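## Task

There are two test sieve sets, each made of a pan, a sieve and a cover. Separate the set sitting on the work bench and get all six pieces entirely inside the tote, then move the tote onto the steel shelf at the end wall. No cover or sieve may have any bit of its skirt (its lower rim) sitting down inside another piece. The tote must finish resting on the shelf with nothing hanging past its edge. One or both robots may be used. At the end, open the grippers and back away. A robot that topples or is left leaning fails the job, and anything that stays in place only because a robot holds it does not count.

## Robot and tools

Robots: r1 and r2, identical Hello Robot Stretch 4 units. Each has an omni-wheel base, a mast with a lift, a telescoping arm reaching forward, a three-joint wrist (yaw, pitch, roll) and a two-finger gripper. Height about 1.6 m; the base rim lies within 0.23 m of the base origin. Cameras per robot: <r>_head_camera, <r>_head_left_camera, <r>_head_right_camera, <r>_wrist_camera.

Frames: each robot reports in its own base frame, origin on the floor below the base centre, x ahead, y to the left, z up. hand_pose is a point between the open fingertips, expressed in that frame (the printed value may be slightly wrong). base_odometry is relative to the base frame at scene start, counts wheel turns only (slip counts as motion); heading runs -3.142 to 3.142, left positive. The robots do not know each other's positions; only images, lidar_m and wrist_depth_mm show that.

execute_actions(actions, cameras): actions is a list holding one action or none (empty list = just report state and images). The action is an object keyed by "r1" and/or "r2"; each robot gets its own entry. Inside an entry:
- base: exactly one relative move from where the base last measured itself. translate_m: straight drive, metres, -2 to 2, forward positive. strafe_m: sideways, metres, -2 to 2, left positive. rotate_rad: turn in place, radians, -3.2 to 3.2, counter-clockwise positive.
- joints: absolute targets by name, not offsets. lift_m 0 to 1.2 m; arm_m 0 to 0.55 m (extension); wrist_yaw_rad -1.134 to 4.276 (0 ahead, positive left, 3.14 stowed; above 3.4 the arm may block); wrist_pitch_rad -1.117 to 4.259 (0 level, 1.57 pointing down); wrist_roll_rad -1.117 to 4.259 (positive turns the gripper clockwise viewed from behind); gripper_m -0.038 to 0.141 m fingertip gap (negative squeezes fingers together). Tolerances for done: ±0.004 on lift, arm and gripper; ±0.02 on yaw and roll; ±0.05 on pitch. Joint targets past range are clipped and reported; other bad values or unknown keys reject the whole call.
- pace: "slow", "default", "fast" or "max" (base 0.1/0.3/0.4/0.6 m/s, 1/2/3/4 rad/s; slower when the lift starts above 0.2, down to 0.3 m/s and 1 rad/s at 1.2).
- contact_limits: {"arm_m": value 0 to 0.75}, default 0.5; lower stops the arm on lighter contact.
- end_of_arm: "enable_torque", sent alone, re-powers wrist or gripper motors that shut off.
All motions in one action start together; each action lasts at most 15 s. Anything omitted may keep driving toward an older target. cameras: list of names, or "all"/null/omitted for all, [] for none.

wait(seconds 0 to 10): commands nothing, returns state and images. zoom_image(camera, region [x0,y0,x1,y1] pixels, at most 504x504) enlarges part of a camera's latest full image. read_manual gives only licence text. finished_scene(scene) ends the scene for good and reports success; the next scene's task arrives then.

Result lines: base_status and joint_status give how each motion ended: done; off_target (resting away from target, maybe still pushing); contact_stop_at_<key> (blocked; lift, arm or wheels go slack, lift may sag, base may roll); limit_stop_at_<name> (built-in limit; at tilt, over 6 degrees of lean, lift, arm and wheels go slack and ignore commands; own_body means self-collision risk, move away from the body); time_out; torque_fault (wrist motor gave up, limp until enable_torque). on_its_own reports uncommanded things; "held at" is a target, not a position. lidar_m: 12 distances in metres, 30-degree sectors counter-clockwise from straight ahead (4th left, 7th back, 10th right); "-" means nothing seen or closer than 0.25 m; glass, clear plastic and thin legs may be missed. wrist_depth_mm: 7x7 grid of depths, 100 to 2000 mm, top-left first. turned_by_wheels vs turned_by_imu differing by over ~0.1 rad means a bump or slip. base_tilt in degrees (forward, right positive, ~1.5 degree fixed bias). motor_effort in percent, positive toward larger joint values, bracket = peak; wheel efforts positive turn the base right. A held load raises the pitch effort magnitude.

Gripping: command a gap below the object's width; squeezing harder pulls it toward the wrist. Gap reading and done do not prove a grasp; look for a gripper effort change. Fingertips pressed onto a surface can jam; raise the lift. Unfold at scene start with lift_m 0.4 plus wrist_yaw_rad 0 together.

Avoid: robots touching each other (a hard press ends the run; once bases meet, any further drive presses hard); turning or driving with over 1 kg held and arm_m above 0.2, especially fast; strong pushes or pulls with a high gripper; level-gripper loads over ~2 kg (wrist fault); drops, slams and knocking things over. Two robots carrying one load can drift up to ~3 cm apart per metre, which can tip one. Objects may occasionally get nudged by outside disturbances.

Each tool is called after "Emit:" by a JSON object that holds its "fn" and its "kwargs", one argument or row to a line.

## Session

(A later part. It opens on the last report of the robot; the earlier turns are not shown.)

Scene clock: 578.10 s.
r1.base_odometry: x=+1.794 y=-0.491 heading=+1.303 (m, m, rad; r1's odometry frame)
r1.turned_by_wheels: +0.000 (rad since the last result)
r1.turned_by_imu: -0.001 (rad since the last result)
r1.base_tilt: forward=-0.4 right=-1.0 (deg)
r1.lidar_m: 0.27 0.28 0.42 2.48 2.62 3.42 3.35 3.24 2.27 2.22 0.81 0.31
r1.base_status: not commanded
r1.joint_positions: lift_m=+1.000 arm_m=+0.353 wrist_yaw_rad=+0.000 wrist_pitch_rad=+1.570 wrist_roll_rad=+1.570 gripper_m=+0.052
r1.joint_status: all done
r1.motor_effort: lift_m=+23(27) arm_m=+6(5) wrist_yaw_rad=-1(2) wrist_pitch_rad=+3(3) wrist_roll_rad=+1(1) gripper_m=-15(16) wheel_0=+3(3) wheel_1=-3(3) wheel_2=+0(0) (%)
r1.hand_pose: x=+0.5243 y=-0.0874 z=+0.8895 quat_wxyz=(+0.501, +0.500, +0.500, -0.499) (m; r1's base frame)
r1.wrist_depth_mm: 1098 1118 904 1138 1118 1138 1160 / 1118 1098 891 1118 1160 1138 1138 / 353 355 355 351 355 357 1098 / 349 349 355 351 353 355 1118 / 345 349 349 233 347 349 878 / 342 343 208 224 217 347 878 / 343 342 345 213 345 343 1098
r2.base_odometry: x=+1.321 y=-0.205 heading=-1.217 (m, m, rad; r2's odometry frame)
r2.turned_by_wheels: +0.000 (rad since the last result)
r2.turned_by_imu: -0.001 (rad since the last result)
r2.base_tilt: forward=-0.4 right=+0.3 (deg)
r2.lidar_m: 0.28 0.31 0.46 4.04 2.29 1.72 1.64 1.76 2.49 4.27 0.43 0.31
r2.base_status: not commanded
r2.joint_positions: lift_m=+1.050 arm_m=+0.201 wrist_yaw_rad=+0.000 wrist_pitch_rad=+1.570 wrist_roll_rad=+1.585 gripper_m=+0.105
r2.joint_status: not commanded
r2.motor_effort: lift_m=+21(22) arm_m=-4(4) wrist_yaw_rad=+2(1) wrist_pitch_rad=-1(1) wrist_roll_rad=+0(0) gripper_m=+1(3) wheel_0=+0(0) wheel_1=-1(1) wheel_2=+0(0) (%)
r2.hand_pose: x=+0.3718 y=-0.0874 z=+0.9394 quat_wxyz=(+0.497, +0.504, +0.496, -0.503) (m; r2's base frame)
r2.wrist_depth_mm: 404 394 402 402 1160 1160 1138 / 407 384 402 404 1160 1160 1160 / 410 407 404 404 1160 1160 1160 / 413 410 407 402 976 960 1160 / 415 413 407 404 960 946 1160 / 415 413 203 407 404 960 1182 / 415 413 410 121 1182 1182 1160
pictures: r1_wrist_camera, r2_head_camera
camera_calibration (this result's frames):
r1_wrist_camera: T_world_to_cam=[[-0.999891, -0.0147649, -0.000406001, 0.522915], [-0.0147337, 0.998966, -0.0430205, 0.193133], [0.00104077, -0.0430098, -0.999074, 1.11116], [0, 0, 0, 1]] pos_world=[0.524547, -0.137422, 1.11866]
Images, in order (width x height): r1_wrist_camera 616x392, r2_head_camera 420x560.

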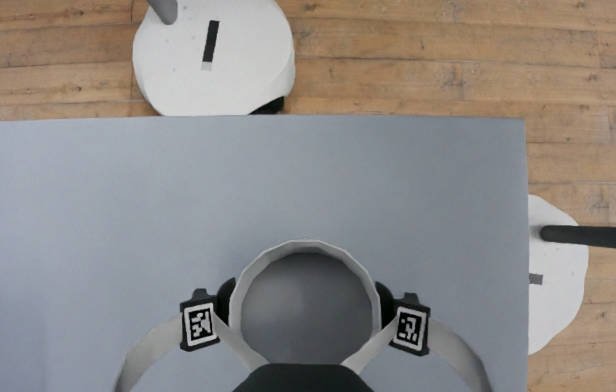

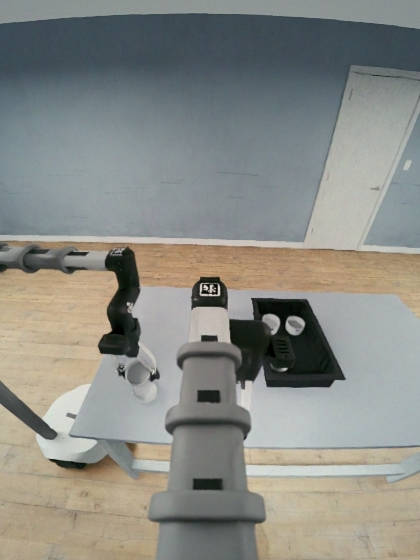

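Emit:
{"fn": "execute_actions", "kwargs": {
  "actions": [
    {"r1": {"base": {"strafe_m": 0.78}, "joints": {"lift_m": 1.06, "arm_m": 0.1}}, "r2": {"base": {"strafe_m": 0.30}, "joints": {"arm_m": 0.304, "lift_m": 0.96}}}
  ],
  "cameras": ["r1_head_camera", "r2_wrist_camera"]
}}

Scene clock: 672.43 s.
r1.base_odometry: x=+1.041 y=-0.285 heading=+1.303 (m, m, rad; r1's odometry frame)
r1.turned_by_wheels: +0.000 (rad since the last result)
r1.turned_by_imu: +0.001 (rad since the last result)
r1.base_tilt: forward=-0.4 right=-1.0 (deg)
r1.lidar_m: 0.97 2.49 1.81 1.71 1.79 2.44 3.36 3.43 3.13 1.22 0.43 0.38
r1.base_status: done
r1.joint_positions: lift_m=+1.060 arm_m=+0.101 wrist_yaw_rad=+0.000 wrist_pitch_rad=+1.570 wrist_roll_rad=+1.570 gripper_m=+0.052
r1.joint_status: all done
r1.motor_effort: lift_m=+24(24) arm_m=-5(4) wrist_yaw_rad=-1(1) wrist_pitch_rad=+2(3) wrist_roll_rad=+1(1) gripper_m=-15(16) wheel_0=+2(10) wheel_1=+0(11) wheel_2=+0(1) (%)
r1.hand_pose: x=+0.2720 y=-0.0874 z=+0.9495 quat_wxyz=(+0.500, +0.500, +0.500, -0.500) (m; r1's base frame)
r1.wrist_depth_mm: 421 421 421 1182 1160 1182 1160 / 413 418 421 1160 1205 1182 1229 / 1182 1205 1160 1160 1160 1205 1182 / 1138 1160 1138 1182 1025 1160 1182 / 1160 1160 1160 234 960 946 1160 / 1118 1138 207 223 217 1138 1160 / 1138 1118 1118 213 1138 1118 1138
r2.base_odometry: x=+1.602 y=-0.101 heading=-1.217 (m, m, rad; r2's odometry frame)
r2.turned_by_wheels: +0.000 (rad since the last result)
r2.turned_by_imu: -0.002 (rad since the last result)
r2.base_tilt: forward=-0.5 right=+0.3 (deg)
r2.lidar_m: 0.29 0.33 3.87 3.74 2.28 1.69 1.63 1.73 2.50 1.16 0.45 0.32
r2.base_status: done
r2.joint_positions: lift_m=+0.960 arm_m=+0.303 wrist_yaw_rad=+0.000 wrist_pitch_rad=+1.570 wrist_roll_rad=+1.585 gripper_m=+0.105
r2.joint_status: all done
r2.motor_effort: lift_m=+14(17) arm_m=+5(2) wrist_yaw_rad=+1(1) wrist_pitch_rad=+0(2) wrist_roll_rad=+0(1) gripper_m=-1(1) wheel_0=-1(8) wheel_1=-1(6) wheel_2=+0(1) (%)
r2.hand_pose: x=+0.4744 y=-0.0874 z=+0.8500 quat_wxyz=(+0.497, +0.504, +0.496, -0.503) (m; r2's base frame)
r2.wrist_depth_mm: 317 314 312 310 309 307 1078 / 319 315 312 312 309 307 1060 / 319 317 315 312 310 309 1078 / 319 317 315 312 310 309 854 / 320 317 315 312 310 310 866 / 322 319 204 310 281 312 976 / 320 319 319 121 314 312 1060
pictures: r1_head_camera, r2_wrist_camera
camera_calibration (this result's frames):
r2_wrist_camera: T_world_to_cam=[[-0.998624, 0.0313459, -0.0420417, 0.523391], [0.0316518, 0.999477, -0.00663153, 0.132814], [0.0418119, -0.0079531, -0.999094, 1.05242], [0, 0, 0, 1]] pos_world=[0.474463, -0.14078, 1.07436]
Images, in order (width x height): r1_head_camera 420x560, r2_wrist_camera 616x392.

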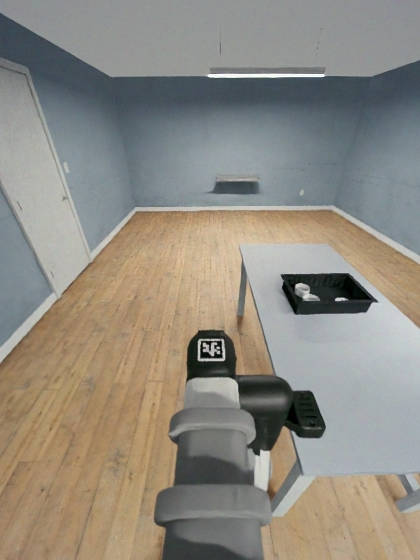

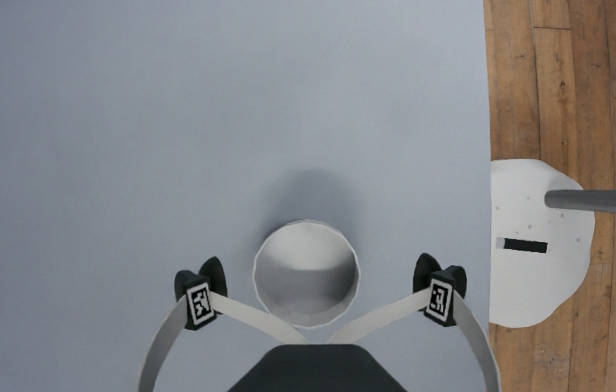

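Emit:
{"fn": "execute_actions", "kwargs": {
  "actions": [
    {"r1": {"base": {"translate_m": 0.99}, "joints": {"wrist_yaw_rad": 3.14, "wrist_roll_rad": 0.0}}, "r2": {"joints": {"arm_m": 0.312, "lift_m": 0.899}}}
  ],
  "cameras": ["r1_head_camera", "r2_wrist_camera"]
}}

Scene clock: 706.87 s.
r1.base_odometry: x=+1.303 y=+0.669 heading=+1.304 (m, m, rad; r1's odometry frame)
r1.turned_by_wheels: +0.000 (rad since the last result)
r1.turned_by_imu: +0.001 (rad since the last result)
r1.base_tilt: forward=-0.4 right=-1.0 (deg)
r1.lidar_m: 3.98 2.42 1.81 1.72 1.79 2.49 - 0.37 0.25 0.25 0.25 0.36
r1.base_status: done
r1.joint_positions: lift_m=+1.060 arm_m=+0.101 wrist_yaw_rad=+3.140 wrist_pitch_rad=+1.570 wrist_roll_rad=+0.000 gripper_m=+0.052
r1.joint_status: all done
r1.motor_effort: lift_m=+24(24) arm_m=-5(5) wrist_yaw_rad=+0(5) wrist_pitch_rad=+2(1) wrist_roll_rad=-2(6) gripper_m=-16(15) wheel_0=+2(5) wheel_1=+1(8) wheel_2=-2(14) (%)
r1.hand_pose: x=+0.2718 y=+0.0874 z=+0.9495 quat_wxyz=(+0.001, -0.707, +0.001, +0.707) (m; r1's base frame)
r1.wrist_depth_mm: 1182 1160 1182 1182 1160 1182 1182 / 1160 1182 976 960 1182 1182 1182 / 1182 1160 960 960 1182 1229 1160 / 1160 1160 1160 1060 1182 1160 1138 / 1138 1160 1160 233 1138 1138 1160 / 1160 1138 208 225 216 1182 1160 / 1118 1138 1138 214 1138 1118 1138
r2.base_odometry: x=+1.602 y=-0.101 heading=-1.217 (m, m, rad; r2's odometry frame)
r2.turned_by_wheels: +0.000 (rad since the last result)
r2.turned_by_imu: -0.002 (rad since the last result)
r2.base_tilt: forward=-0.5 right=+0.4 (deg)
r2.lidar_m: 0.30 0.32 3.85 3.73 2.28 1.71 1.63 1.74 2.44 1.21 0.45 0.34
r2.base_status: not commanded
r2.joint_positions: lift_m=+0.899 arm_m=+0.311 wrist_yaw_rad=+0.000 wrist_pitch_rad=+1.570 wrist_roll_rad=+1.585 gripper_m=+0.105
r2.joint_status: all done
r2.motor_effort: lift_m=+13(17) arm_m=+4(1) wrist_yaw_rad=+1(1) wrist_pitch_rad=-1(0) wrist_roll_rad=+0(0) gripper_m=+0(2) wheel_0=+0(0) wheel_1=-1(1) wheel_2=+0(1) (%)
r2.hand_pose: x=+0.4824 y=-0.0874 z=+0.7891 quat_wxyz=(+0.497, +0.504, +0.496, -0.503) (m; r2's base frame)
r2.wrist_depth_mm: 253 252 251 250 248 246 1008 / 254 253 251 250 249 246 1008 / 256 255 252 251 249 248 1008 / 256 255 253 252 250 248 798 / 256 255 253 250 251 249 798 / 258 255 203 250 219 249 798 / 258 256 255 121 252 250 1008
pictures: r1_head_camera, r2_wrist_camera
camera_calibration (this result's frames):
r2_wrist_camera: T_world_to_cam=[[-0.998624, 0.0313467, -0.0420397, 0.528804], [0.0316527, 0.999477, -0.00663159, 0.132156], [0.0418098, -0.00795313, -0.999094, 0.99119], [0, 0, 0, 1]] pos_world=[0.482452, -0.14078, 1.0134]
Images, in order (width x height): r1_head_camera 420x560, r2_wrist_camera 616x392.

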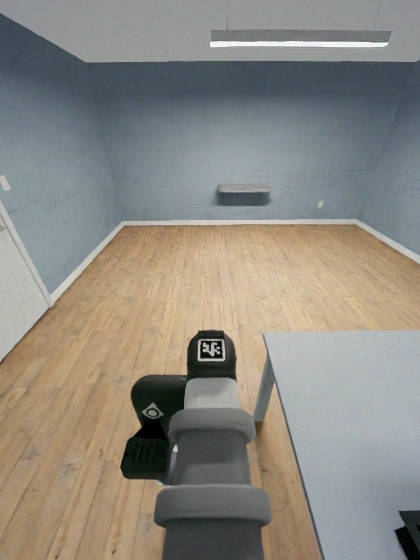

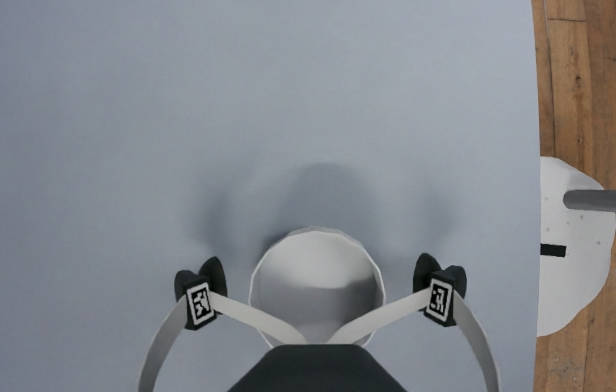

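Emit:
{"fn": "execute_actions", "kwargs": {
  "actions": [
    {"r1": {"base": {"rotate_rad": -1.55}}, "r2": {"joints": {"gripper_m": 0.062}}}
  ],
  "cameras": ["r1_head_camera", "r2_wrist_camera"]
}}

Scene clock: 716.60 s.
r1.base_odometry: x=+1.303 y=+0.669 heading=-0.246 (m, m, rad; r1's odometry frame)
r1.turned_by_wheels: -1.549 (rad since the last result)
r1.turned_by_imu: -1.583 (rad since the last result)
r1.base_tilt: forward=-0.4 right=-1.0 (deg)
r1.lidar_m: 0.25 0.25 0.37 4.01 2.40 1.77 1.74 1.84 2.55 4.32 0.36 0.25
r1.base_status: done
r1.joint_positions: lift_m=+1.060 arm_m=+0.101 wrist_yaw_rad=+3.140 wrist_pitch_rad=+1.570 wrist_roll_rad=+0.000 gripper_m=+0.052
r1.joint_status: not commanded
r1.motor_effort: lift_m=+24(24) arm_m=-5(5) wrist_yaw_rad=-1(1) wrist_pitch_rad=+2(1) wrist_roll_rad=+0(1) gripper_m=-16(15) wheel_0=+2(6) wheel_1=+3(10) wheel_2=+5(9) (%)
r1.hand_pose: x=+0.2718 y=+0.0874 z=+0.9495 quat_wxyz=(+0.001, -0.707, +0.001, +0.707) (m; r1's base frame)
r1.wrist_depth_mm: 1160 1205 1182 1182 1182 1182 1205 / 1182 1205 946 960 1182 1182 1205 / 1160 1160 960 946 1160 1160 1182 / 1160 1160 1118 1008 1138 1160 1160 / 410 410 410 233 424 427 421 / 402 410 208 224 217 407 404 / 402 404 399 213 402 402 402
r2.base_odometry: x=+1.602 y=-0.101 heading=-1.217 (m, m, rad; r2's odometry frame)
r2.turned_by_wheels: +0.000 (rad since the last result)
r2.turned_by_imu: -0.001 (rad since the last result)
r2.base_tilt: forward=-0.4 right=+0.3 (deg)
r2.lidar_m: 0.28 0.31 3.87 3.72 2.26 1.70 1.61 1.75 2.45 1.17 0.43 0.32
r2.base_status: not commanded
r2.joint_positions: lift_m=+0.899 arm_m=+0.311 wrist_yaw_rad=+0.000 wrist_pitch_rad=+1.570 wrist_roll_rad=+1.585 gripper_m=+0.062
r2.joint_status: all done
r2.motor_effort: lift_m=+13(13) arm_m=+5(4) wrist_yaw_rad=+2(1) wrist_pitch_rad=+0(2) wrist_roll_rad=+1(0) gripper_m=-7(10) wheel_0=+0(0) wheel_1=-1(1) wheel_2=+0(0) (%)
r2.hand_pose: x=+0.4824 y=-0.0874 z=+0.7891 quat_wxyz=(+0.497, +0.504, +0.496, -0.503) (m; r2's base frame)
r2.wrist_depth_mm: 254 252 251 249 249 246 1008 / 255 253 251 249 249 247 1008 / 255 253 252 251 249 247 1008 / 256 254 253 251 250 248 778 / 257 255 253 250 250 249 798 / 257 256 197 251 197 250 798 / 257 256 255 119 251 250 1025
pictures: r1_head_camera, r2_wrist_camera
camera_calibration (this result's frames):
r2_wrist_camera: T_world_to_cam=[[-0.99862, 0.0313466, -0.0421397, 0.528911], [0.0316532, 0.999477, -0.00662842, 0.132153], [0.0419099, -0.00795313, -0.99909, 0.991137], [0, 0, 0, 1]] pos_world=[0.482459, -0.14078, 1.0134]
Images, in order (width x height): r1_head_camera 420x560, r2_wrist_camera 616x392.

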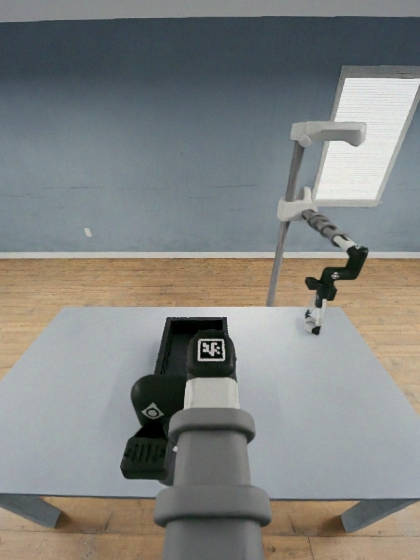

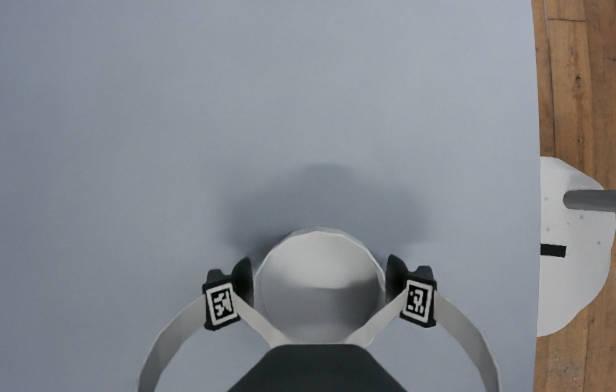

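Emit:
{"fn": "execute_actions", "kwargs": {
  "actions": [
    {"r1": {"joints": {"arm_m": 0.47}}, "r2": {"joints": {"gripper_m": 0.04, "lift_m": 0.893}}}
  ],
  "cameras": ["r1_wrist_camera", "r2_wrist_camera"]
}}

Scene clock: 735.90 s.
r1.base_odometry: x=+1.303 y=+0.669 heading=-0.246 (m, m, rad; r1's odometry frame)
r1.turned_by_wheels: +0.000 (rad since the last result)
r1.turned_by_imu: -0.001 (rad since the last result)
r1.base_tilt: forward=-0.4 right=-1.0 (deg)
r1.lidar_m: 0.25 0.25 0.34 3.97 2.43 1.78 1.73 1.84 2.52 4.30 0.36 0.25
r1.base_status: not commanded
r1.joint_positions: lift_m=+1.060 arm_m=+0.469 wrist_yaw_rad=+3.140 wrist_pitch_rad=+1.570 wrist_roll_rad=+0.000 gripper_m=+0.052
r1.joint_status: all done
r1.motor_effort: lift_m=+24(24) arm_m=+6(6) wrist_yaw_rad=-1(1) wrist_pitch_rad=+1(1) wrist_roll_rad=-1(1) gripper_m=-16(15) wheel_0=+2(2) wheel_1=+3(3) wheel_2=+5(4) (%)
r1.hand_pose: x=+0.6399 y=+0.0874 z=+0.9495 quat_wxyz=(+0.001, -0.707, +0.001, +0.707) (m; r1's base frame)
r1.wrist_depth_mm: 424 424 377 377 377 421 418 / 415 375 402 407 349 421 418 / 413 387 387 413 382 413 418 / 413 357 389 410 392 410 415 / 410 355 407 233 387 410 410 / 402 325 208 223 218 404 407 / 402 319 377 213 317 402 402
r2.base_odometry: x=+1.602 y=-0.101 heading=-1.217 (m, m, rad; r2's odometry frame)
r2.turned_by_wheels: +0.000 (rad since the last result)
r2.turned_by_imu: -0.001 (rad since the last result)
r2.base_tilt: forward=-0.5 right=+0.3 (deg)
r2.lidar_m: 0.29 0.32 3.83 3.72 2.26 1.71 1.62 1.69 2.46 1.17 0.47 0.34
r2.base_status: not commanded
r2.joint_positions: lift_m=+0.893 arm_m=+0.311 wrist_yaw_rad=+0.000 wrist_pitch_rad=+1.570 wrist_roll_rad=+1.585 gripper_m=+0.040
r2.joint_status: all done
r2.motor_effort: lift_m=+13(14) arm_m=+4(4) wrist_yaw_rad=+1(1) wrist_pitch_rad=+0(5) wrist_roll_rad=+0(1) gripper_m=-16(18) wheel_0=+0(1) wheel_1=-1(1) wheel_2=+0(1) (%)
r2.hand_pose: x=+0.4822 y=-0.0874 z=+0.7831 quat_wxyz=(+0.497, +0.504, +0.496, -0.503) (m; r2's base frame)
r2.wrist_depth_mm: 247 246 245 243 242 239 991 / 248 246 245 244 243 241 1008 / 250 248 245 244 243 241 1008 / 249 248 247 245 244 242 788 / 251 248 247 241 244 242 798 / 251 249 189 242 218 243 788 / 252 250 249 121 245 245 1008
pictures: r1_wrist_camera, r2_wrist_camera
camera_calibration (this result's frames):
r1_wrist_camera: T_world_to_cam=[[-0.0114044, 0.999935, 0.00069744, -0.081154], [0.998988, 0.011424, -0.0435139, -0.53916], [-0.043519, 0.000200483, -0.999053, 1.20326], [0, 0, 0, 1]] pos_world=[0.590053, 0.0870668, 1.17872]
r2_wrist_camera: T_world_to_cam=[[-0.998643, 0.0313463, -0.0415894, 0.528081], [0.0316493, 0.999477, -0.00664586, 0.132133], [0.0413593, -0.00795311, -0.999113, 0.985433], [0, 0, 0, 1]] pos_world=[0.482426, -0.14078, 1.0074]
Images, in order (width x height): r1_wrist_camera 616x392, r2_wrist_camera 616x392.

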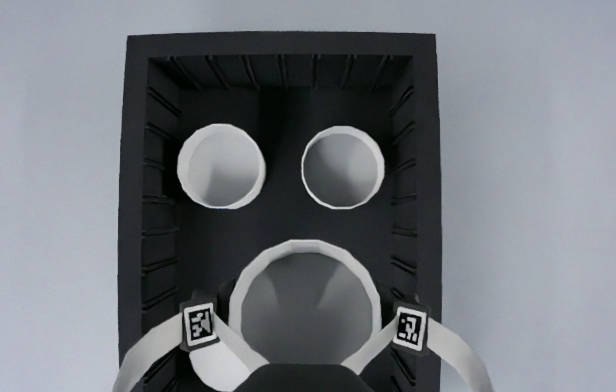

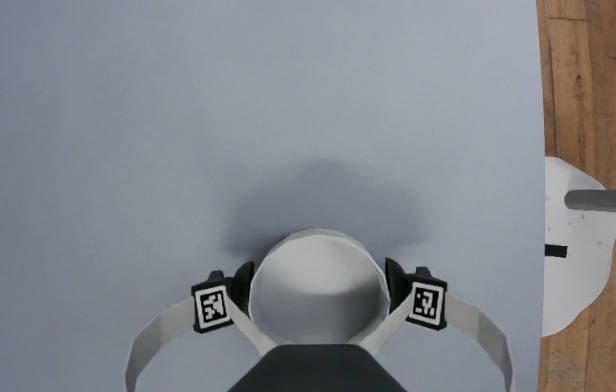

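Emit:
{"fn": "execute_actions", "kwargs": {
  "actions": [
    {"r1": {"base": {"strafe_m": -0.02}, "joints": {"lift_m": 0.907}}, "r2": {"joints": {"lift_m": 1.05}}}
  ],
  "cameras": ["r1_wrist_camera", "r2_wrist_camera"]
}}

Scene clock: 749.90 s.
r1.base_odometry: x=+1.298 y=+0.650 heading=-0.246 (m, m, rad; r1's odometry frame)
r1.turned_by_wheels: +0.000 (rad since the last result)
r1.turned_by_imu: -0.001 (rad since the last result)
r1.base_tilt: forward=-0.4 right=-1.0 (deg)
r1.lidar_m: 0.25 0.25 0.34 4.02 2.41 1.78 1.70 1.84 2.51 4.27 0.36 0.25
r1.base_status: done
r1.joint_positions: lift_m=+0.907 arm_m=+0.469 wrist_yaw_rad=+3.140 wrist_pitch_rad=+1.570 wrist_roll_rad=+0.000 gripper_m=+0.052
r1.joint_status: all done
r1.motor_effort: lift_m=+19(24) arm_m=+5(5) wrist_yaw_rad=-1(2) wrist_pitch_rad=+2(1) wrist_roll_rad=-1(0) gripper_m=-16(14) wheel_0=+1(10) wheel_1=+1(6) wheel_2=+0(9) (%)
r1.hand_pose: x=+0.6399 y=+0.0874 z=+0.7969 quat_wxyz=(+0.001, -0.707, +0.001, +0.707) (m; r1's base frame)
r1.wrist_depth_mm: 177 254 264 264 262 235 - / 176 227 237 263 244 231 177 / 177 232 236 262 242 230 179 / 177 236 234 259 240 232 179 / 177 256 256 234 257 239 176 / 175 241 207 224 217 236 174 / 174 212 237 214 253 195 -
r2.base_odometry: x=+1.602 y=-0.101 heading=-1.217 (m, m, rad; r2's odometry frame)
r2.turned_by_wheels: +0.000 (rad since the last result)
r2.turned_by_imu: -0.001 (rad since the last result)
r2.base_tilt: forward=-0.4 right=+0.3 (deg)
r2.lidar_m: 0.27 0.31 3.86 3.71 2.31 1.71 1.62 1.76 2.43 1.18 0.43 0.31
r2.base_status: not commanded
r2.joint_positions: lift_m=+1.050 arm_m=+0.311 wrist_yaw_rad=+0.000 wrist_pitch_rad=+1.570 wrist_roll_rad=+1.585 gripper_m=+0.040
r2.joint_status: all done
r2.motor_effort: lift_m=+22(21) arm_m=+4(4) wrist_yaw_rad=+1(1) wrist_pitch_rad=-2(1) wrist_roll_rad=-1(0) gripper_m=-17(21) wheel_0=+0(0) wheel_1=-1(1) wheel_2=+1(1) (%)
r2.hand_pose: x=+0.4823 y=-0.0874 z=+0.9394 quat_wxyz=(+0.497, +0.504, +0.496, -0.503) (m; r2's base frame)
r2.wrist_depth_mm: 407 404 402 399 397 1160 1160 / 407 404 404 399 399 1160 1160 / 410 407 404 399 399 1160 1160 / 410 410 407 404 402 960 960 / 413 410 407 240 402 960 960 / 413 410 189 242 217 960 1182 / 413 410 410 121 404 1182 1182
pictures: r1_wrist_camera, r2_wrist_camera
camera_calibration (this result's frames):
r1_wrist_camera: T_world_to_cam=[[-0.0114044, 0.999935, 0.000698133, -0.0810483], [0.998985, 0.011424, -0.0435665, -0.545747], [-0.0435717, 0.000200573, -0.99905, 1.0508], [0, 0, 0, 1]] pos_world=[0.590054, 0.0870668, 1.02609]
r2_wrist_camera: T_world_to_cam=[[-0.99864, 0.0313463, -0.0416602, 0.53467], [0.0316498, 0.999477, -0.00664361, 0.133169], [0.0414301, -0.00795311, -0.99911, 1.14155], [0, 0, 0, 1]] pos_world=[0.482434, -0.14078, 1.16369]
Images, in order (width x height): r1_wrist_camera 616x392, r2_wrist_camera 616x392.

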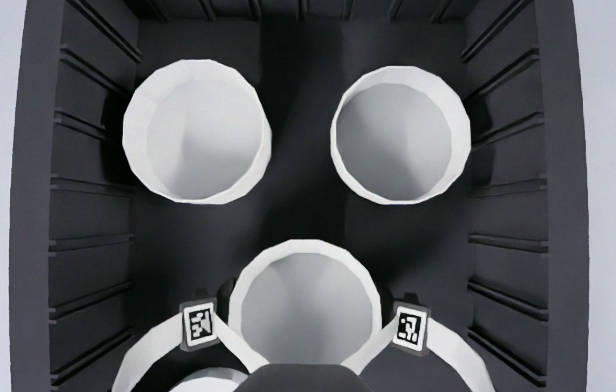

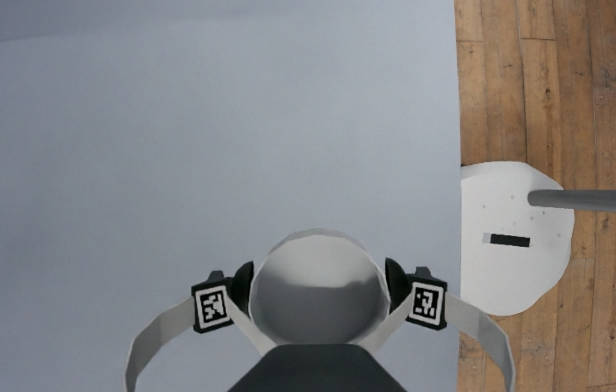

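Emit:
{"fn": "execute_actions", "kwargs": {
  "actions": [
    {"r1": {"joints": {"gripper_m": 0.095}}, "r2": {"base": {"strafe_m": -0.61}, "joints": {"arm_m": 0.30}}}
  ],
  "cameras": ["r1_wrist_camera", "r2_wrist_camera"]
}}

Scene clock: 769.03 s.
r1.base_odometry: x=+1.298 y=+0.650 heading=-0.246 (m, m, rad; r1's odometry frame)
r1.turned_by_wheels: +0.000 (rad since the last result)
r1.turned_by_imu: -0.001 (rad since the last result)
r1.base_tilt: forward=-0.4 right=-1.0 (deg)
r1.lidar_m: 0.25 0.26 0.37 4.03 2.37 1.77 1.71 1.82 2.55 4.29 0.33 0.25
r1.base_status: not commanded
r1.joint_positions: lift_m=+0.907 arm_m=+0.469 wrist_yaw_rad=+3.140 wrist_pitch_rad=+1.570 wrist_roll_rad=+0.000 gripper_m=+0.095
r1.joint_status: all done
r1.motor_effort: lift_m=+19(19) arm_m=+6(6) wrist_yaw_rad=-1(1) wrist_pitch_rad=+1(2) wrist_roll_rad=-1(1) gripper_m=-2(16) wheel_0=+1(1) wheel_1=+1(0) wheel_2=+0(0) (%)
r1.hand_pose: x=+0.6399 y=+0.0874 z=+0.7969 quat_wxyz=(+0.001, -0.707, +0.001, +0.707) (m; r1's base frame)
r1.wrist_depth_mm: 177 254 263 265 263 235 - / 176 229 238 262 244 230 178 / 177 233 236 259 243 229 179 / 178 239 235 258 241 233 179 / 177 256 257 238 256 240 175 / 175 238 219 236 216 235 173 / 174 219 251 144 253 204 -
r2.base_odometry: x=+1.030 y=-0.312 heading=-1.217 (m, m, rad; r2's odometry frame)
r2.turned_by_wheels: +0.000 (rad since the last result)
r2.turned_by_imu: -0.001 (rad since the last result)
r2.base_tilt: forward=-0.4 right=+0.3 (deg)
r2.lidar_m: 0.27 0.29 0.46 4.34 2.30 1.73 1.65 1.76 2.49 3.95 0.44 0.28
r2.base_status: done
r2.joint_positions: lift_m=+1.050 arm_m=+0.301 wrist_yaw_rad=+0.000 wrist_pitch_rad=+1.570 wrist_roll_rad=+1.585 gripper_m=+0.040
r2.joint_status: all done
r2.motor_effort: lift_m=+21(22) arm_m=-4(6) wrist_yaw_rad=+2(1) wrist_pitch_rad=-2(1) wrist_roll_rad=+1(0) gripper_m=-18(16) wheel_0=+0(9) wheel_1=+2(9) wheel_2=+1(1) (%)
r2.hand_pose: x=+0.4719 y=-0.0874 z=+0.9394 quat_wxyz=(+0.497, +0.504, +0.496, -0.503) (m; r2's base frame)
r2.wrist_depth_mm: 407 407 402 402 397 1160 1160 / 407 404 404 402 402 1160 1182 / 410 407 404 402 399 1160 1160 / 319 324 343 399 402 946 946 / 389 404 404 241 402 960 946 / 394 389 189 242 218 960 1160 / 392 373 382 121 404 402 1182
pictures: r1_wrist_camera, r2_wrist_camera
camera_calibration (this result's frames):
r1_wrist_camera: T_world_to_cam=[[-0.0114044, 0.999935, 0.000698135, -0.0810482], [0.998985, 0.011424, -0.0435666, -0.545749], [-0.0435718, 0.000200573, -0.99905, 1.0508], [0, 0, 0, 1]] pos_world=[0.590056, 0.0870668, 1.02609]
r2_wrist_camera: T_world_to_cam=[[-0.99863, 0.03133, -0.0419101, 0.52452], [0.0316351, 0.999477, -0.0066357, 0.133498], [0.0416803, -0.00795243, -0.999099, 1.1419], [0, 0, 0, 1]] pos_world=[0.471984, -0.14078, 1.16374]
Images, in order (width x height): r1_wrist_camera 616x392, r2_wrist_camera 616x392.

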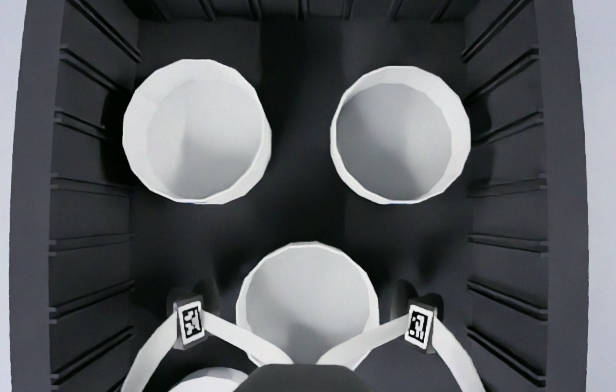

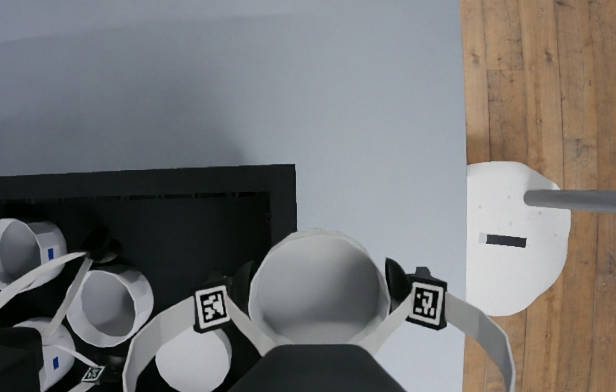

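Emit:
{"fn": "execute_actions", "kwargs": {
  "actions": [
    {"r1": {"joints": {"lift_m": 1.01}, "pace": "fast"}}
  ],
  "cameras": []
}}

Emit:
{"fn": "execute_actions", "kwargs": {
  "actions": [
    {"r1": {"joints": {"arm_m": 0.284, "wrist_roll_rad": 1.57, "gripper_m": 0.075}}, "r2": {"joints": {"arm_m": 0.43}}}
  ],
  "cameras": ["r1_wrist_camera", "r2_wrist_camera"]
}}

Scene clock: 791.10 s.
r1.base_odometry: x=+1.298 y=+0.650 heading=-0.246 (m, m, rad; r1's odometry frame)
r1.turned_by_wheels: +0.000 (rad since the last result)
r1.turned_by_imu: -0.001 (rad since the last result)
r1.base_tilt: forward=-0.4 right=-1.0 (deg)
r1.lidar_m: 0.25 0.25 0.34 4.02 2.42 1.79 1.72 1.81 2.51 4.30 0.35 0.25
r1.base_status: not commanded
r1.joint_positions: lift_m=+1.010 arm_m=+0.469 wrist_yaw_rad=+3.140 wrist_pitch_rad=+1.570 wrist_roll_rad=+0.000 gripper_m=+0.095
r1.joint_status: all done
r1.motor_effort: lift_m=+24(22) arm_m=+5(5) wrist_yaw_rad=-1(2) wrist_pitch_rad=+1(2) wrist_roll_rad=-1(0) gripper_m=-2(2) wheel_0=+1(1) wheel_1=+1(0) wheel_2=+0(0) (%)
r1.hand_pose: x=+0.6399 y=+0.0874 z=+0.8995 quat_wxyz=(+0.001, -0.707, +0.001, +0.707) (m; r1's base frame)
r1.wrist_depth_mm: 370 300 286 289 287 373 373 / 368 304 364 366 366 304 370 / 366 306 338 366 347 309 368 / 359 307 336 362 343 307 364 / 362 307 357 338 359 309 359 / 357 279 343 338 222 304 357 / 353 270 330 144 355 287 353
r2.base_odometry: x=+1.030 y=-0.312 heading=-1.217 (m, m, rad; r2's odometry frame)
r2.turned_by_wheels: +0.000 (rad since the last result)
r2.turned_by_imu: -0.001 (rad since the last result)
r2.base_tilt: forward=-0.4 right=+0.4 (deg)
r2.lidar_m: 0.26 0.30 0.43 4.35 2.32 1.74 1.65 1.73 2.44 3.98 0.41 0.27
r2.base_status: not commanded
r2.joint_positions: lift_m=+1.050 arm_m=+0.301 wrist_yaw_rad=+0.000 wrist_pitch_rad=+1.570 wrist_roll_rad=+1.585 gripper_m=+0.040
r2.joint_status: not commanded
r2.motor_effort: lift_m=+21(21) arm_m=-4(4) wrist_yaw_rad=+1(1) wrist_pitch_rad=-2(0) wrist_roll_rad=+0(0) gripper_m=-20(20) wheel_0=+0(1) wheel_1=+2(2) wheel_2=+1(1) (%)
r2.hand_pose: x=+0.4719 y=-0.0874 z=+0.9394 quat_wxyz=(+0.497, +0.504, +0.496, -0.503) (m; r2's base frame)
r2.wrist_depth_mm: 410 407 402 402 399 1160 1160 / 410 407 404 404 399 1160 1160 / 410 407 404 402 399 1182 1160 / 320 324 343 402 402 946 946 / 392 407 404 240 402 946 946 / 397 392 189 242 218 960 1182 / 392 387 384 121 402 402 1182
pictures: none
No camera images: the call's "cameras" was empty. Leave "cameras" out to get every camera's image.

Scene clock: 792.73 s.
r1.base_odometry: x=+1.298 y=+0.650 heading=-0.246 (m, m, rad; r1's odometry frame)
r1.turned_by_wheels: +0.000 (rad since the last result)
r1.turned_by_imu: +0.000 (rad since the last result)
r1.base_tilt: forward=-0.4 right=-1.0 (deg)
r1.lidar_m: 0.25 0.25 0.36 3.98 2.43 1.79 1.70 1.82 2.52 4.28 0.35 0.26
r1.base_status: not commanded
r1.joint_positions: lift_m=+1.010 arm_m=+0.285 wrist_yaw_rad=+3.140 wrist_pitch_rad=+1.570 wrist_roll_rad=+1.570 gripper_m=+0.075
r1.joint_status: all done
r1.motor_effort: lift_m=+23(23) arm_m=-5(6) wrist_yaw_rad=-1(0) wrist_pitch_rad=+2(2) wrist_roll_rad=+1(5) gripper_m=-2(2) wheel_0=+1(1) wheel_1=+1(1) wheel_2=+0(0) (%)
r1.hand_pose: x=+0.4557 y=+0.0874 z=+0.8995 quat_wxyz=(+0.500, -0.500, +0.500, +0.500) (m; r1's base frame)
r1.wrist_depth_mm: 1098 370 370 368 370 368 370 / 1098 368 366 366 368 368 370 / 1118 364 368 278 296 290 285 / 1118 362 359 362 342 359 359 / 904 359 359 359 338 340 349 / 878 359 214 355 220 353 332 / 1078 351 355 143 329 353 351
r2.base_odometry: x=+1.030 y=-0.312 heading=-1.217 (m, m, rad; r2's odometry frame)
r2.turned_by_wheels: +0.000 (rad since the last result)
r2.turned_by_imu: +0.000 (rad since the last result)
r2.base_tilt: forward=-0.5 right=+0.3 (deg)
r2.lidar_m: 0.27 0.33 0.46 4.34 2.33 1.72 1.64 1.75 2.45 3.95 0.45 0.31
r2.base_status: not commanded
r2.joint_positions: lift_m=+1.050 arm_m=+0.429 wrist_yaw_rad=+0.000 wrist_pitch_rad=+1.570 wrist_roll_rad=+1.585 gripper_m=+0.040
r2.joint_status: all done
r2.motor_effort: lift_m=+21(21) arm_m=+5(4) wrist_yaw_rad=+1(2) wrist_pitch_rad=+0(0) wrist_roll_rad=+0(0) gripper_m=-22(23) wheel_0=+1(0) wheel_1=+2(2) wheel_2=+1(1) (%)
r2.hand_pose: x=+0.6004 y=-0.0874 z=+0.9394 quat_wxyz=(+0.497, +0.504, +0.496, -0.503) (m; r2's base frame)
r2.wrist_depth_mm: 407 404 402 399 397 397 394 / 407 404 402 402 399 394 397 / 410 407 402 399 399 397 394 / 325 334 402 399 332 397 394 / 394 389 402 241 334 399 397 / 389 404 189 241 217 399 397 / 392 373 404 121 336 399 399
pictures: r1_wrist_camera, r2_wrist_camera
camera_calibration (this result's frames):
r1_wrist_camera: T_world_to_cam=[[0.999914, 0.0131081, -0.000174401, -0.457069], [0.0130885, -0.998989, -0.0430171, 0.179875], [-0.000738099, 0.0430111, -0.999074, 1.12209], [0, 0, 0, 1]] pos_world=[0.455504, 0.137422, 1.12871]
r2_wrist_camera: T_world_to_cam=[[-0.998623, 0.0313324, -0.042078, 0.653005], [0.0316385, 0.999477, -0.00663037, 0.129425], [0.0418483, -0.00795253, -0.999092, 1.13643], [0, 0, 0, 1]] pos_world=[0.600453, -0.14078, 1.16374]
Images, in order (width x height): r1_wrist_camera 616x392, r2_wrist_camera 616x392.

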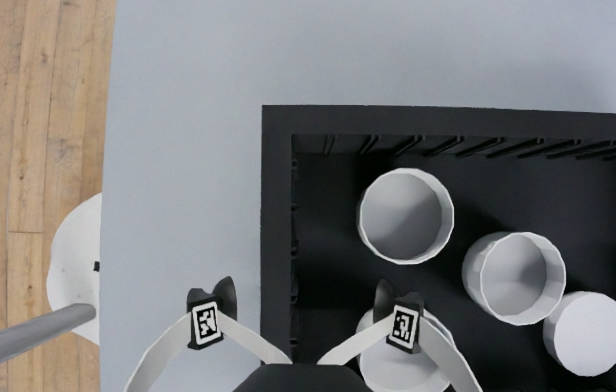

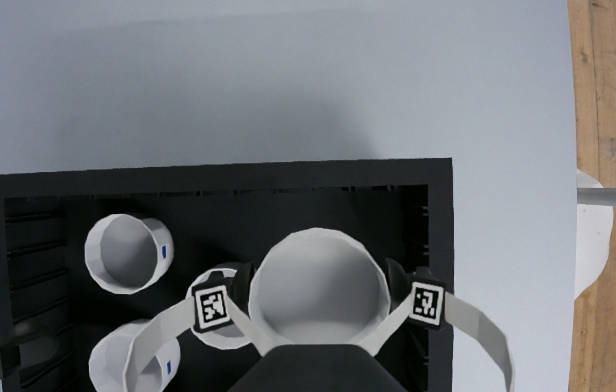

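Emit:
{"fn": "execute_actions", "kwargs": {
  "actions": [
    {"r1": {"joints": {"arm_m": 0.265, "gripper_m": 0.058, "lift_m": 0.935}}, "r2": {"joints": {"lift_m": 0.90}}}
  ],
  "cameras": ["r1_wrist_camera", "r2_wrist_camera"]
}}

Scene clock: 818.60 s.
r1.base_odometry: x=+1.298 y=+0.650 heading=-0.246 (m, m, rad; r1's odometry frame)
r1.turned_by_wheels: +0.000 (rad since the last result)
r1.turned_by_imu: -0.001 (rad since the last result)
r1.base_tilt: forward=-0.4 right=-1.0 (deg)
r1.lidar_m: 0.25 0.25 0.36 4.00 2.44 1.79 1.71 1.83 2.47 4.29 0.36 0.25
r1.base_status: not commanded
r1.joint_positions: lift_m=+0.935 arm_m=+0.266 wrist_yaw_rad=+3.140 wrist_pitch_rad=+1.570 wrist_roll_rad=+1.570 gripper_m=+0.058
r1.joint_status: all done
r1.motor_effort: lift_m=+18(23) arm_m=-5(0) wrist_yaw_rad=-2(1) wrist_pitch_rad=+2(2) wrist_roll_rad=+2(2) gripper_m=-4(5) wheel_0=+1(1) wheel_1=+1(0) wheel_2=+0(0) (%)
r1.hand_pose: x=+0.4368 y=+0.0874 z=+0.8249 quat_wxyz=(+0.500, -0.500, +0.500, +0.500) (m; r1's base frame)
r1.wrist_depth_mm: 1060 296 296 294 297 296 296 / 1078 291 293 204 204 204 204 / 1042 291 291 203 287 268 276 / 1025 287 290 201 285 268 286 / 820 287 287 200 285 266 270 / 820 283 211 198 224 283 265 / 809 282 282 143 256 256 281
r2.base_odometry: x=+1.030 y=-0.312 heading=-1.217 (m, m, rad; r2's odometry frame)
r2.turned_by_wheels: +0.000 (rad since the last result)
r2.turned_by_imu: -0.001 (rad since the last result)
r2.base_tilt: forward=-0.5 right=+0.3 (deg)
r2.lidar_m: 0.26 0.31 0.45 4.34 2.29 1.73 1.65 1.73 2.53 3.94 0.44 0.31
r2.base_status: not commanded
r2.joint_positions: lift_m=+0.900 arm_m=+0.429 wrist_yaw_rad=+0.000 wrist_pitch_rad=+1.570 wrist_roll_rad=+1.585 gripper_m=+0.040
r2.joint_status: all done
r2.motor_effort: lift_m=+14(21) arm_m=+4(5) wrist_yaw_rad=+1(1) wrist_pitch_rad=+0(1) wrist_roll_rad=+0(1) gripper_m=-22(19) wheel_0=+0(0) wheel_1=+2(2) wheel_2=+1(1) (%)
r2.hand_pose: x=+0.6004 y=-0.0874 z=+0.7900 quat_wxyz=(+0.497, +0.504, +0.496, -0.503) (m; r2's base frame)
r2.wrist_depth_mm: 254 253 252 249 248 247 - / 255 254 251 251 249 247 246 / 255 253 163 162 161 160 203 / 175 167 196 248 248 181 160 / 235 253 251 241 248 202 160 / 237 253 189 242 217 173 161 / 255 229 235 121 250 200 -
pictures: r1_wrist_camera, r2_wrist_camera
camera_calibration (this result's frames):
r1_wrist_camera: T_world_to_cam=[[0.999914, 0.0130772, -0.000165343, -0.438112], [0.0130579, -0.998989, -0.0430169, 0.176928], [-0.000727715, 0.0430111, -0.999074, 1.04753], [0, 0, 0, 1]] pos_world=[0.436527, 0.137423, 1.0541]
r2_wrist_camera: T_world_to_cam=[[-0.998623, 0.0313326, -0.0420782, 0.646723], [0.0316388, 0.999477, -0.00663037, 0.128435], [0.0418484, -0.00795254, -0.999092, 0.987195], [0, 0, 0, 1]] pos_world=[0.600457, -0.14078, 1.01436]
Images, in order (width x height): r1_wrist_camera 616x392, r2_wrist_camera 616x392.

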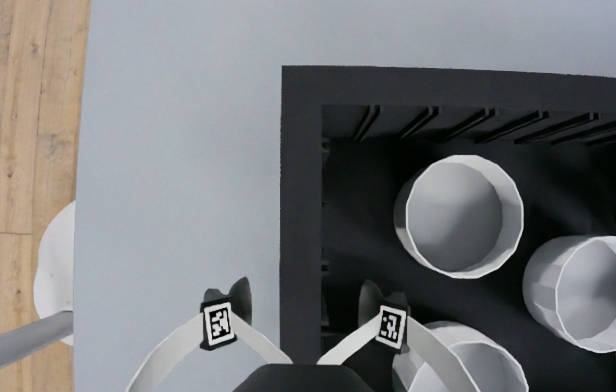

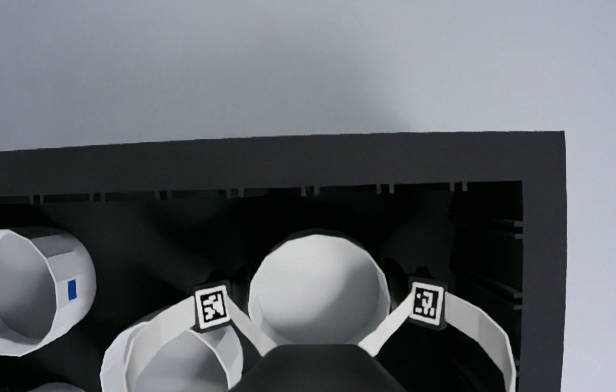

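Emit:
{"fn": "execute_actions", "kwargs": {
  "actions": [
    {"r1": {"joints": {"arm_m": 0.270, "gripper_m": 0.0}}, "r2": {"joints": {"gripper_m": 0.088, "lift_m": 0.905}}}
  ],
  "cameras": ["r1_wrist_camera", "r2_wrist_camera"]
}}

Scene clock: 831.03 s.
r1.base_odometry: x=+1.298 y=+0.650 heading=-0.246 (m, m, rad; r1's odometry frame)
r1.turned_by_wheels: +0.000 (rad since the last result)
r1.turned_by_imu: -0.001 (rad since the last result)
r1.base_tilt: forward=-0.4 right=-1.0 (deg)
r1.lidar_m: 0.25 0.25 0.37 4.02 2.40 1.77 1.74 1.82 2.54 4.29 0.36 0.25
r1.base_status: not commanded
r1.joint_positions: lift_m=+0.935 arm_m=+0.269 wrist_yaw_rad=+3.140 wrist_pitch_rad=+1.571 wrist_roll_rad=+1.570 gripper_m=+0.000
r1.joint_status: all done
r1.motor_effort: lift_m=+20(20) arm_m=+5(2) wrist_yaw_rad=+0(0) wrist_pitch_rad=-1(3) wrist_roll_rad=+2(2) gripper_m=-15(15) wheel_0=+1(1) wheel_1=+1(0) wheel_2=+0(0) (%)
r1.hand_pose: x=+0.4403 y=+0.0874 z=+0.8248 quat_wxyz=(+0.500, -0.500, +0.500, +0.500) (m; r1's base frame)
r1.wrist_depth_mm: 1078 296 293 294 293 293 296 / 1060 293 290 201 202 202 202 / 1008 290 289 201 286 268 285 / 1042 287 287 200 266 267 286 / 831 283 286 198 279 265 263 / 707 285 285 196 282 279 254 / 991 281 233 157 183 255 279
r2.base_odometry: x=+1.030 y=-0.312 heading=-1.217 (m, m, rad; r2's odometry frame)
r2.turned_by_wheels: +0.000 (rad since the last result)
r2.turned_by_imu: -0.001 (rad since the last result)
r2.base_tilt: forward=-0.5 right=+0.3 (deg)
r2.lidar_m: 0.28 0.29 0.45 4.35 2.30 1.72 1.64 1.76 2.45 3.96 0.43 0.30
r2.base_status: not commanded
r2.joint_positions: lift_m=+0.905 arm_m=+0.429 wrist_yaw_rad=+0.000 wrist_pitch_rad=+1.570 wrist_roll_rad=+1.585 gripper_m=+0.088
r2.joint_status: all done
r2.motor_effort: lift_m=+21(23) arm_m=+4(4) wrist_yaw_rad=+2(1) wrist_pitch_rad=-1(1) wrist_roll_rad=+1(1) gripper_m=+0(16) wheel_0=+0(0) wheel_1=+2(2) wheel_2=+1(1) (%)
r2.hand_pose: x=+0.6004 y=-0.0874 z=+0.7944 quat_wxyz=(+0.497, +0.504, +0.496, -0.503) (m; r2's base frame)
r2.wrist_depth_mm: 259 258 256 254 254 251 - / 260 258 257 255 254 252 251 / 260 258 257 167 166 165 252 / 180 172 206 253 252 180 164 / 240 258 255 253 252 195 165 / 241 257 194 253 213 177 165 / 260 237 239 120 254 167 166
pictures: r1_wrist_camera, r2_wrist_camera
camera_calibration (this result's frames):
r1_wrist_camera: T_world_to_cam=[[0.999917, 0.012859, 0.00104355, -0.442585], [0.012892, -0.998992, -0.0429993, 0.176934], [0.000489568, 0.0430091, -0.999075, 1.04685], [0, 0, 0, 1]] pos_world=[0.439754, 0.137422, 1.05395]
r2_wrist_camera: T_world_to_cam=[[-0.998623, 0.0313324, -0.0420779, 0.646912], [0.0316386, 0.999477, -0.00663038, 0.128464], [0.0418482, -0.00795254, -0.999092, 0.991591], [0, 0, 0, 1]] pos_world=[0.60046, -0.14078, 1.01876]
Images, in order (width x height): r1_wrist_camera 616x392, r2_wrist_camera 616x392.

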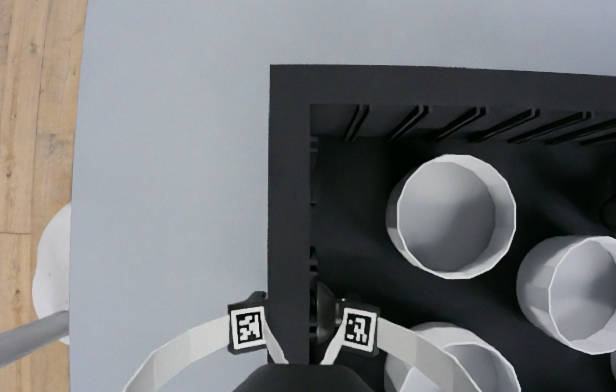

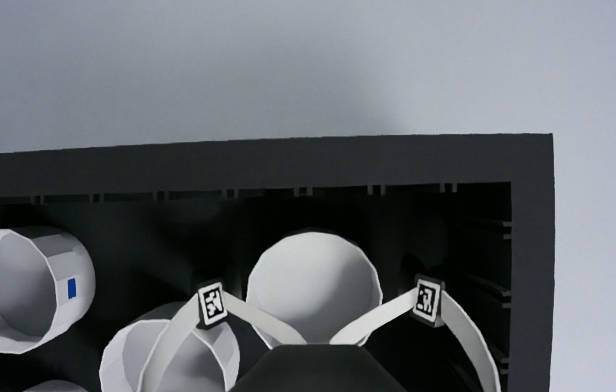

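Emit:
{"fn": "execute_actions", "kwargs": {
  "actions": [
    {"r2": {"joints": {"lift_m": 1.01}, "pace": "fast"}}
  ],
  "cameras": []
}}

Emit:
{"fn": "execute_actions", "kwargs": {
  "actions": [
    {"r2": {"base": {"strafe_m": 0.057}, "joints": {"arm_m": 0.332, "gripper_m": 0.058}}}
  ],
  "cameras": ["r2_wrist_camera", "r1_head_camera"]
}}

Scene clock: 856.47 s.
r1.base_odometry: x=+1.298 y=+0.650 heading=-0.246 (m, m, rad; r1's odometry frame)
r1.turned_by_wheels: +0.000 (rad since the last result)
r1.turned_by_imu: -0.001 (rad since the last result)
r1.base_tilt: forward=-0.3 right=-1.0 (deg)
r1.lidar_m: 0.25 0.25 0.36 4.03 2.39 1.78 1.72 1.82 2.51 4.28 0.35 0.25
r1.base_status: not commanded
r1.joint_positions: lift_m=+0.935 arm_m=+0.269 wrist_yaw_rad=+3.140 wrist_pitch_rad=+1.571 wrist_roll_rad=+1.570 gripper_m=+0.000
r1.joint_status: not commanded
r1.motor_effort: lift_m=+20(20) arm_m=+5(5) wrist_yaw_rad=+0(0) wrist_pitch_rad=-1(1) wrist_roll_rad=+1(0) gripper_m=-14(13) wheel_0=+1(1) wheel_1=+1(1) wheel_2=+0(0) (%)
r1.hand_pose: x=+0.4403 y=+0.0874 z=+0.8248 quat_wxyz=(+0.500, -0.500, +0.500, +0.500) (m; r1's base frame)
r1.wrist_depth_mm: 1060 293 296 293 294 293 294 / 1078 291 291 202 203 202 203 / 1042 290 291 201 287 268 283 / 1042 290 289 200 266 268 285 / 820 283 285 198 283 266 264 / 707 285 285 197 282 279 256 / 1042 281 233 157 184 255 279
r2.base_odometry: x=+1.030 y=-0.312 heading=-1.217 (m, m, rad; r2's odometry frame)
r2.turned_by_wheels: +0.000 (rad since the last result)
r2.turned_by_imu: -0.001 (rad since the last result)
r2.base_tilt: forward=-0.4 right=+0.3 (deg)
r2.lidar_m: 0.29 0.32 0.44 4.34 2.31 1.71 1.64 1.77 2.49 3.94 0.45 0.30
r2.base_status: not commanded
r2.joint_positions: lift_m=+1.010 arm_m=+0.429 wrist_yaw_rad=+0.000 wrist_pitch_rad=+1.570 wrist_roll_rad=+1.585 gripper_m=+0.088
r2.joint_status: all done
r2.motor_effort: lift_m=+21(25) arm_m=+4(5) wrist_yaw_rad=+2(1) wrist_pitch_rad=-1(1) wrist_roll_rad=+0(1) gripper_m=+1(1) wheel_0=+0(0) wheel_1=+1(2) wheel_2=+1(1) (%)
r2.hand_pose: x=+0.6004 y=-0.0874 z=+0.8994 quat_wxyz=(+0.497, +0.504, +0.496, -0.503) (m; r2's base frame)
r2.wrist_depth_mm: 366 364 362 359 357 353 355 / 366 364 362 359 359 357 353 / 368 366 364 362 357 357 355 / 277 283 359 359 312 357 355 / 357 345 362 359 357 357 357 / 368 366 193 359 213 359 357 / 368 340 345 120 359 273 357
pictures: none
No camera images: the call's "cameras" was empty. Leave "cameras" out to get every camera's image.

Scene clock: 857.73 s.
r1.base_odometry: x=+1.298 y=+0.650 heading=-0.246 (m, m, rad; r1's odometry frame)
r1.turned_by_wheels: +0.000 (rad since the last result)
r1.turned_by_imu: +0.000 (rad since the last result)
r1.base_tilt: forward=-0.4 right=-1.0 (deg)
r1.lidar_m: 0.25 0.25 0.34 3.98 2.39 1.79 1.73 1.79 2.52 4.29 0.35 0.26
r1.base_status: not commanded
r1.joint_positions: lift_m=+0.935 arm_m=+0.269 wrist_yaw_rad=+3.140 wrist_pitch_rad=+1.571 wrist_roll_rad=+1.570 gripper_m=+0.000
r1.joint_status: not commanded
r1.motor_effort: lift_m=+20(20) arm_m=+5(5) wrist_yaw_rad=-1(0) wrist_pitch_rad=-2(1) wrist_roll_rad=+2(2) gripper_m=-13(13) wheel_0=+1(1) wheel_1=+1(0) wheel_2=+0(0) (%)
r1.hand_pose: x=+0.4403 y=+0.0874 z=+0.8248 quat_wxyz=(+0.500, -0.500, +0.500, +0.500) (m; r1's base frame)
r1.wrist_depth_mm: 1042 293 293 294 294 296 294 / 1060 291 291 202 202 202 202 / 1042 291 290 201 285 267 285 / 1025 287 287 199 266 267 285 / 809 286 286 197 282 265 263 / 707 282 283 195 279 282 254 / 1008 281 234 157 183 256 281
r2.base_odometry: x=+1.084 y=-0.292 heading=-1.217 (m, m, rad; r2's odometry frame)
r2.turned_by_wheels: +0.000 (rad since the last result)
r2.turned_by_imu: +0.000 (rad since the last result)
r2.base_tilt: forward=-0.4 right=+0.4 (deg)
r2.lidar_m: 0.28 0.33 0.45 4.28 2.32 1.71 1.65 1.72 2.45 4.00 0.43 0.32
r2.base_status: done
r2.joint_positions: lift_m=+1.010 arm_m=+0.333 wrist_yaw_rad=+0.000 wrist_pitch_rad=+1.570 wrist_roll_rad=+1.585 gripper_m=+0.058
r2.joint_status: all done
r2.motor_effort: lift_m=+21(21) arm_m=-5(4) wrist_yaw_rad=+1(1) wrist_pitch_rad=-1(1) wrist_roll_rad=+0(1) gripper_m=-2(4) wheel_0=+1(7) wheel_1=+0(5) wheel_2=+0(1) (%)
r2.hand_pose: x=+0.5039 y=-0.0874 z=+0.8994 quat_wxyz=(+0.497, +0.504, +0.496, -0.503) (m; r2's base frame)
r2.wrist_depth_mm: 366 364 362 362 357 357 1118 / 368 364 274 362 359 357 1118 / 342 364 362 359 362 357 1118 / 359 364 362 362 359 359 904 / 366 347 362 362 362 359 917 / 343 366 201 274 194 359 1118 / 370 366 359 120 362 362 1138
pictures: r1_head_camera, r2_wrist_camera
camera_calibration (this result's frames):
r2_wrist_camera: T_world_to_cam=[[-0.998628, 0.0313202, -0.0419725, 0.554881], [0.0316257, 0.999478, -0.00663372, 0.132222], [0.0417428, -0.00795202, -0.999097, 1.10058], [0, 0, 0, 1]] pos_world=[0.503997, -0.14078, 1.12375]
Images, in order (width x height): r1_head_camera 420x560, r2_wrist_camera 616x392.

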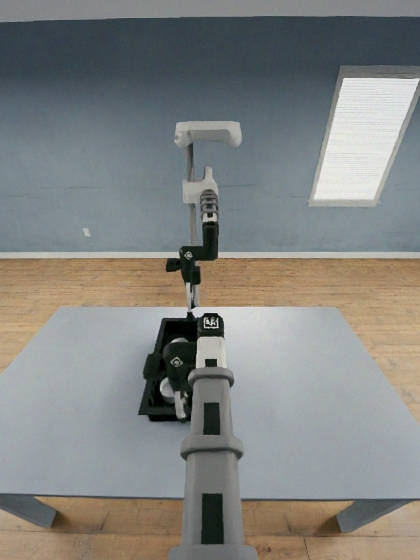

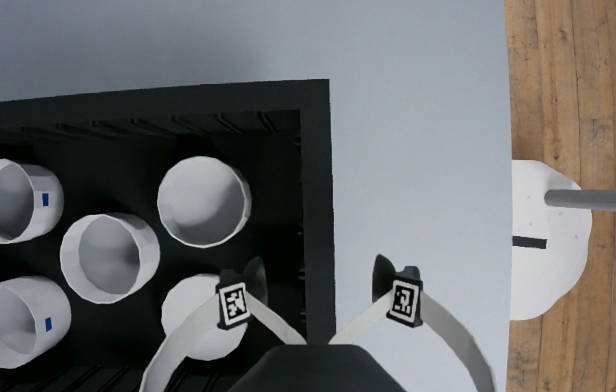

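Emit:
{"fn": "execute_actions", "kwargs": {
  "actions": [
    {"r2": {"joints": {"lift_m": 0.935, "arm_m": 0.335}}}
  ],
  "cameras": ["r2_wrist_camera"]
}}

Scene clock: 866.77 s.
r1.base_odometry: x=+1.298 y=+0.650 heading=-0.246 (m, m, rad; r1's odometry frame)
r1.turned_by_wheels: +0.000 (rad since the last result)
r1.turned_by_imu: -0.001 (rad since the last result)
r1.base_tilt: forward=-0.4 right=-0.9 (deg)
r1.lidar_m: 0.25 0.25 0.37 4.04 2.39 1.80 1.72 1.81 2.55 4.28 0.35 0.25
r1.base_status: not commanded
r1.joint_positions: lift_m=+0.935 arm_m=+0.269 wrist_yaw_rad=+3.140 wrist_pitch_rad=+1.571 wrist_roll_rad=+1.570 gripper_m=+0.000
r1.joint_status: not commanded
r1.motor_effort: lift_m=+20(20) arm_m=+5(5) wrist_yaw_rad=+0(2) wrist_pitch_rad=-2(1) wrist_roll_rad=+1(1) gripper_m=-14(14) wheel_0=+1(1) wheel_1=+1(1) wheel_2=+0(0) (%)
r1.hand_pose: x=+0.4403 y=+0.0874 z=+0.8248 quat_wxyz=(+0.500, -0.500, +0.500, +0.500) (m; r1's base frame)
r1.wrist_depth_mm: 1060 294 293 294 294 294 294 / 1042 290 293 201 202 202 202 / 1042 290 290 200 286 266 283 / 1042 287 289 199 267 266 286 / 831 285 285 197 282 265 264 / 715 285 282 196 281 282 256 / 1008 282 234 157 184 254 278
r2.base_odometry: x=+1.084 y=-0.292 heading=-1.217 (m, m, rad; r2's odometry frame)
r2.turned_by_wheels: +0.000 (rad since the last result)
r2.turned_by_imu: -0.001 (rad since the last result)
r2.base_tilt: forward=-0.4 right=+0.3 (deg)
r2.lidar_m: 0.27 0.32 0.44 4.27 2.32 1.71 1.63 1.76 2.46 4.03 0.42 0.31
r2.base_status: not commanded
r2.joint_positions: lift_m=+0.935 arm_m=+0.334 wrist_yaw_rad=+0.000 wrist_pitch_rad=+1.570 wrist_roll_rad=+1.585 gripper_m=+0.058
r2.joint_status: all done
r2.motor_effort: lift_m=+13(21) arm_m=+4(3) wrist_yaw_rad=+1(0) wrist_pitch_rad=+1(0) wrist_roll_rad=+0(0) gripper_m=-6(4) wheel_0=+1(1) wheel_1=+0(0) wheel_2=+0(0) (%)
r2.hand_pose: x=+0.5053 y=-0.0874 z=+0.8250 quat_wxyz=(+0.497, +0.504, +0.496, -0.503) (m; r2's base frame)
r2.wrist_depth_mm: 291 290 287 285 285 282 654 / 201 200 199 197 285 283 661 / 289 287 286 244 286 283 564 / 290 286 286 285 286 283 283 / 272 286 287 286 286 285 559 / 272 289 201 200 193 286 559 / 293 268 266 120 287 286 676
pictures: r2_wrist_camera
camera_calibration (this result's frames):
r2_wrist_camera: T_world_to_cam=[[-0.998628, 0.0313201, -0.0419725, 0.553213], [0.0316256, 0.999478, -0.00663372, 0.131683], [0.0417428, -0.00795202, -0.999097, 1.02622], [0, 0, 0, 1]] pos_world=[0.505452, -0.14078, 1.04938]
Images, in order (width x height): r2_wrist_camera 616x392.

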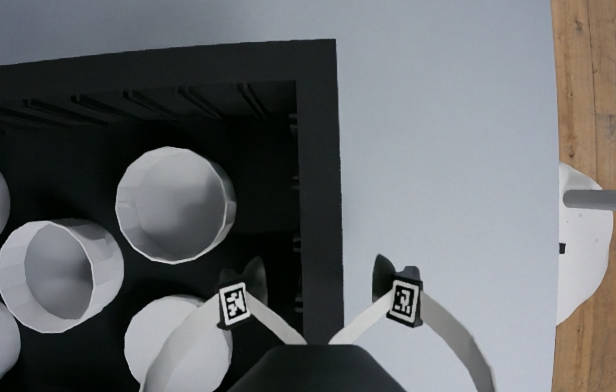

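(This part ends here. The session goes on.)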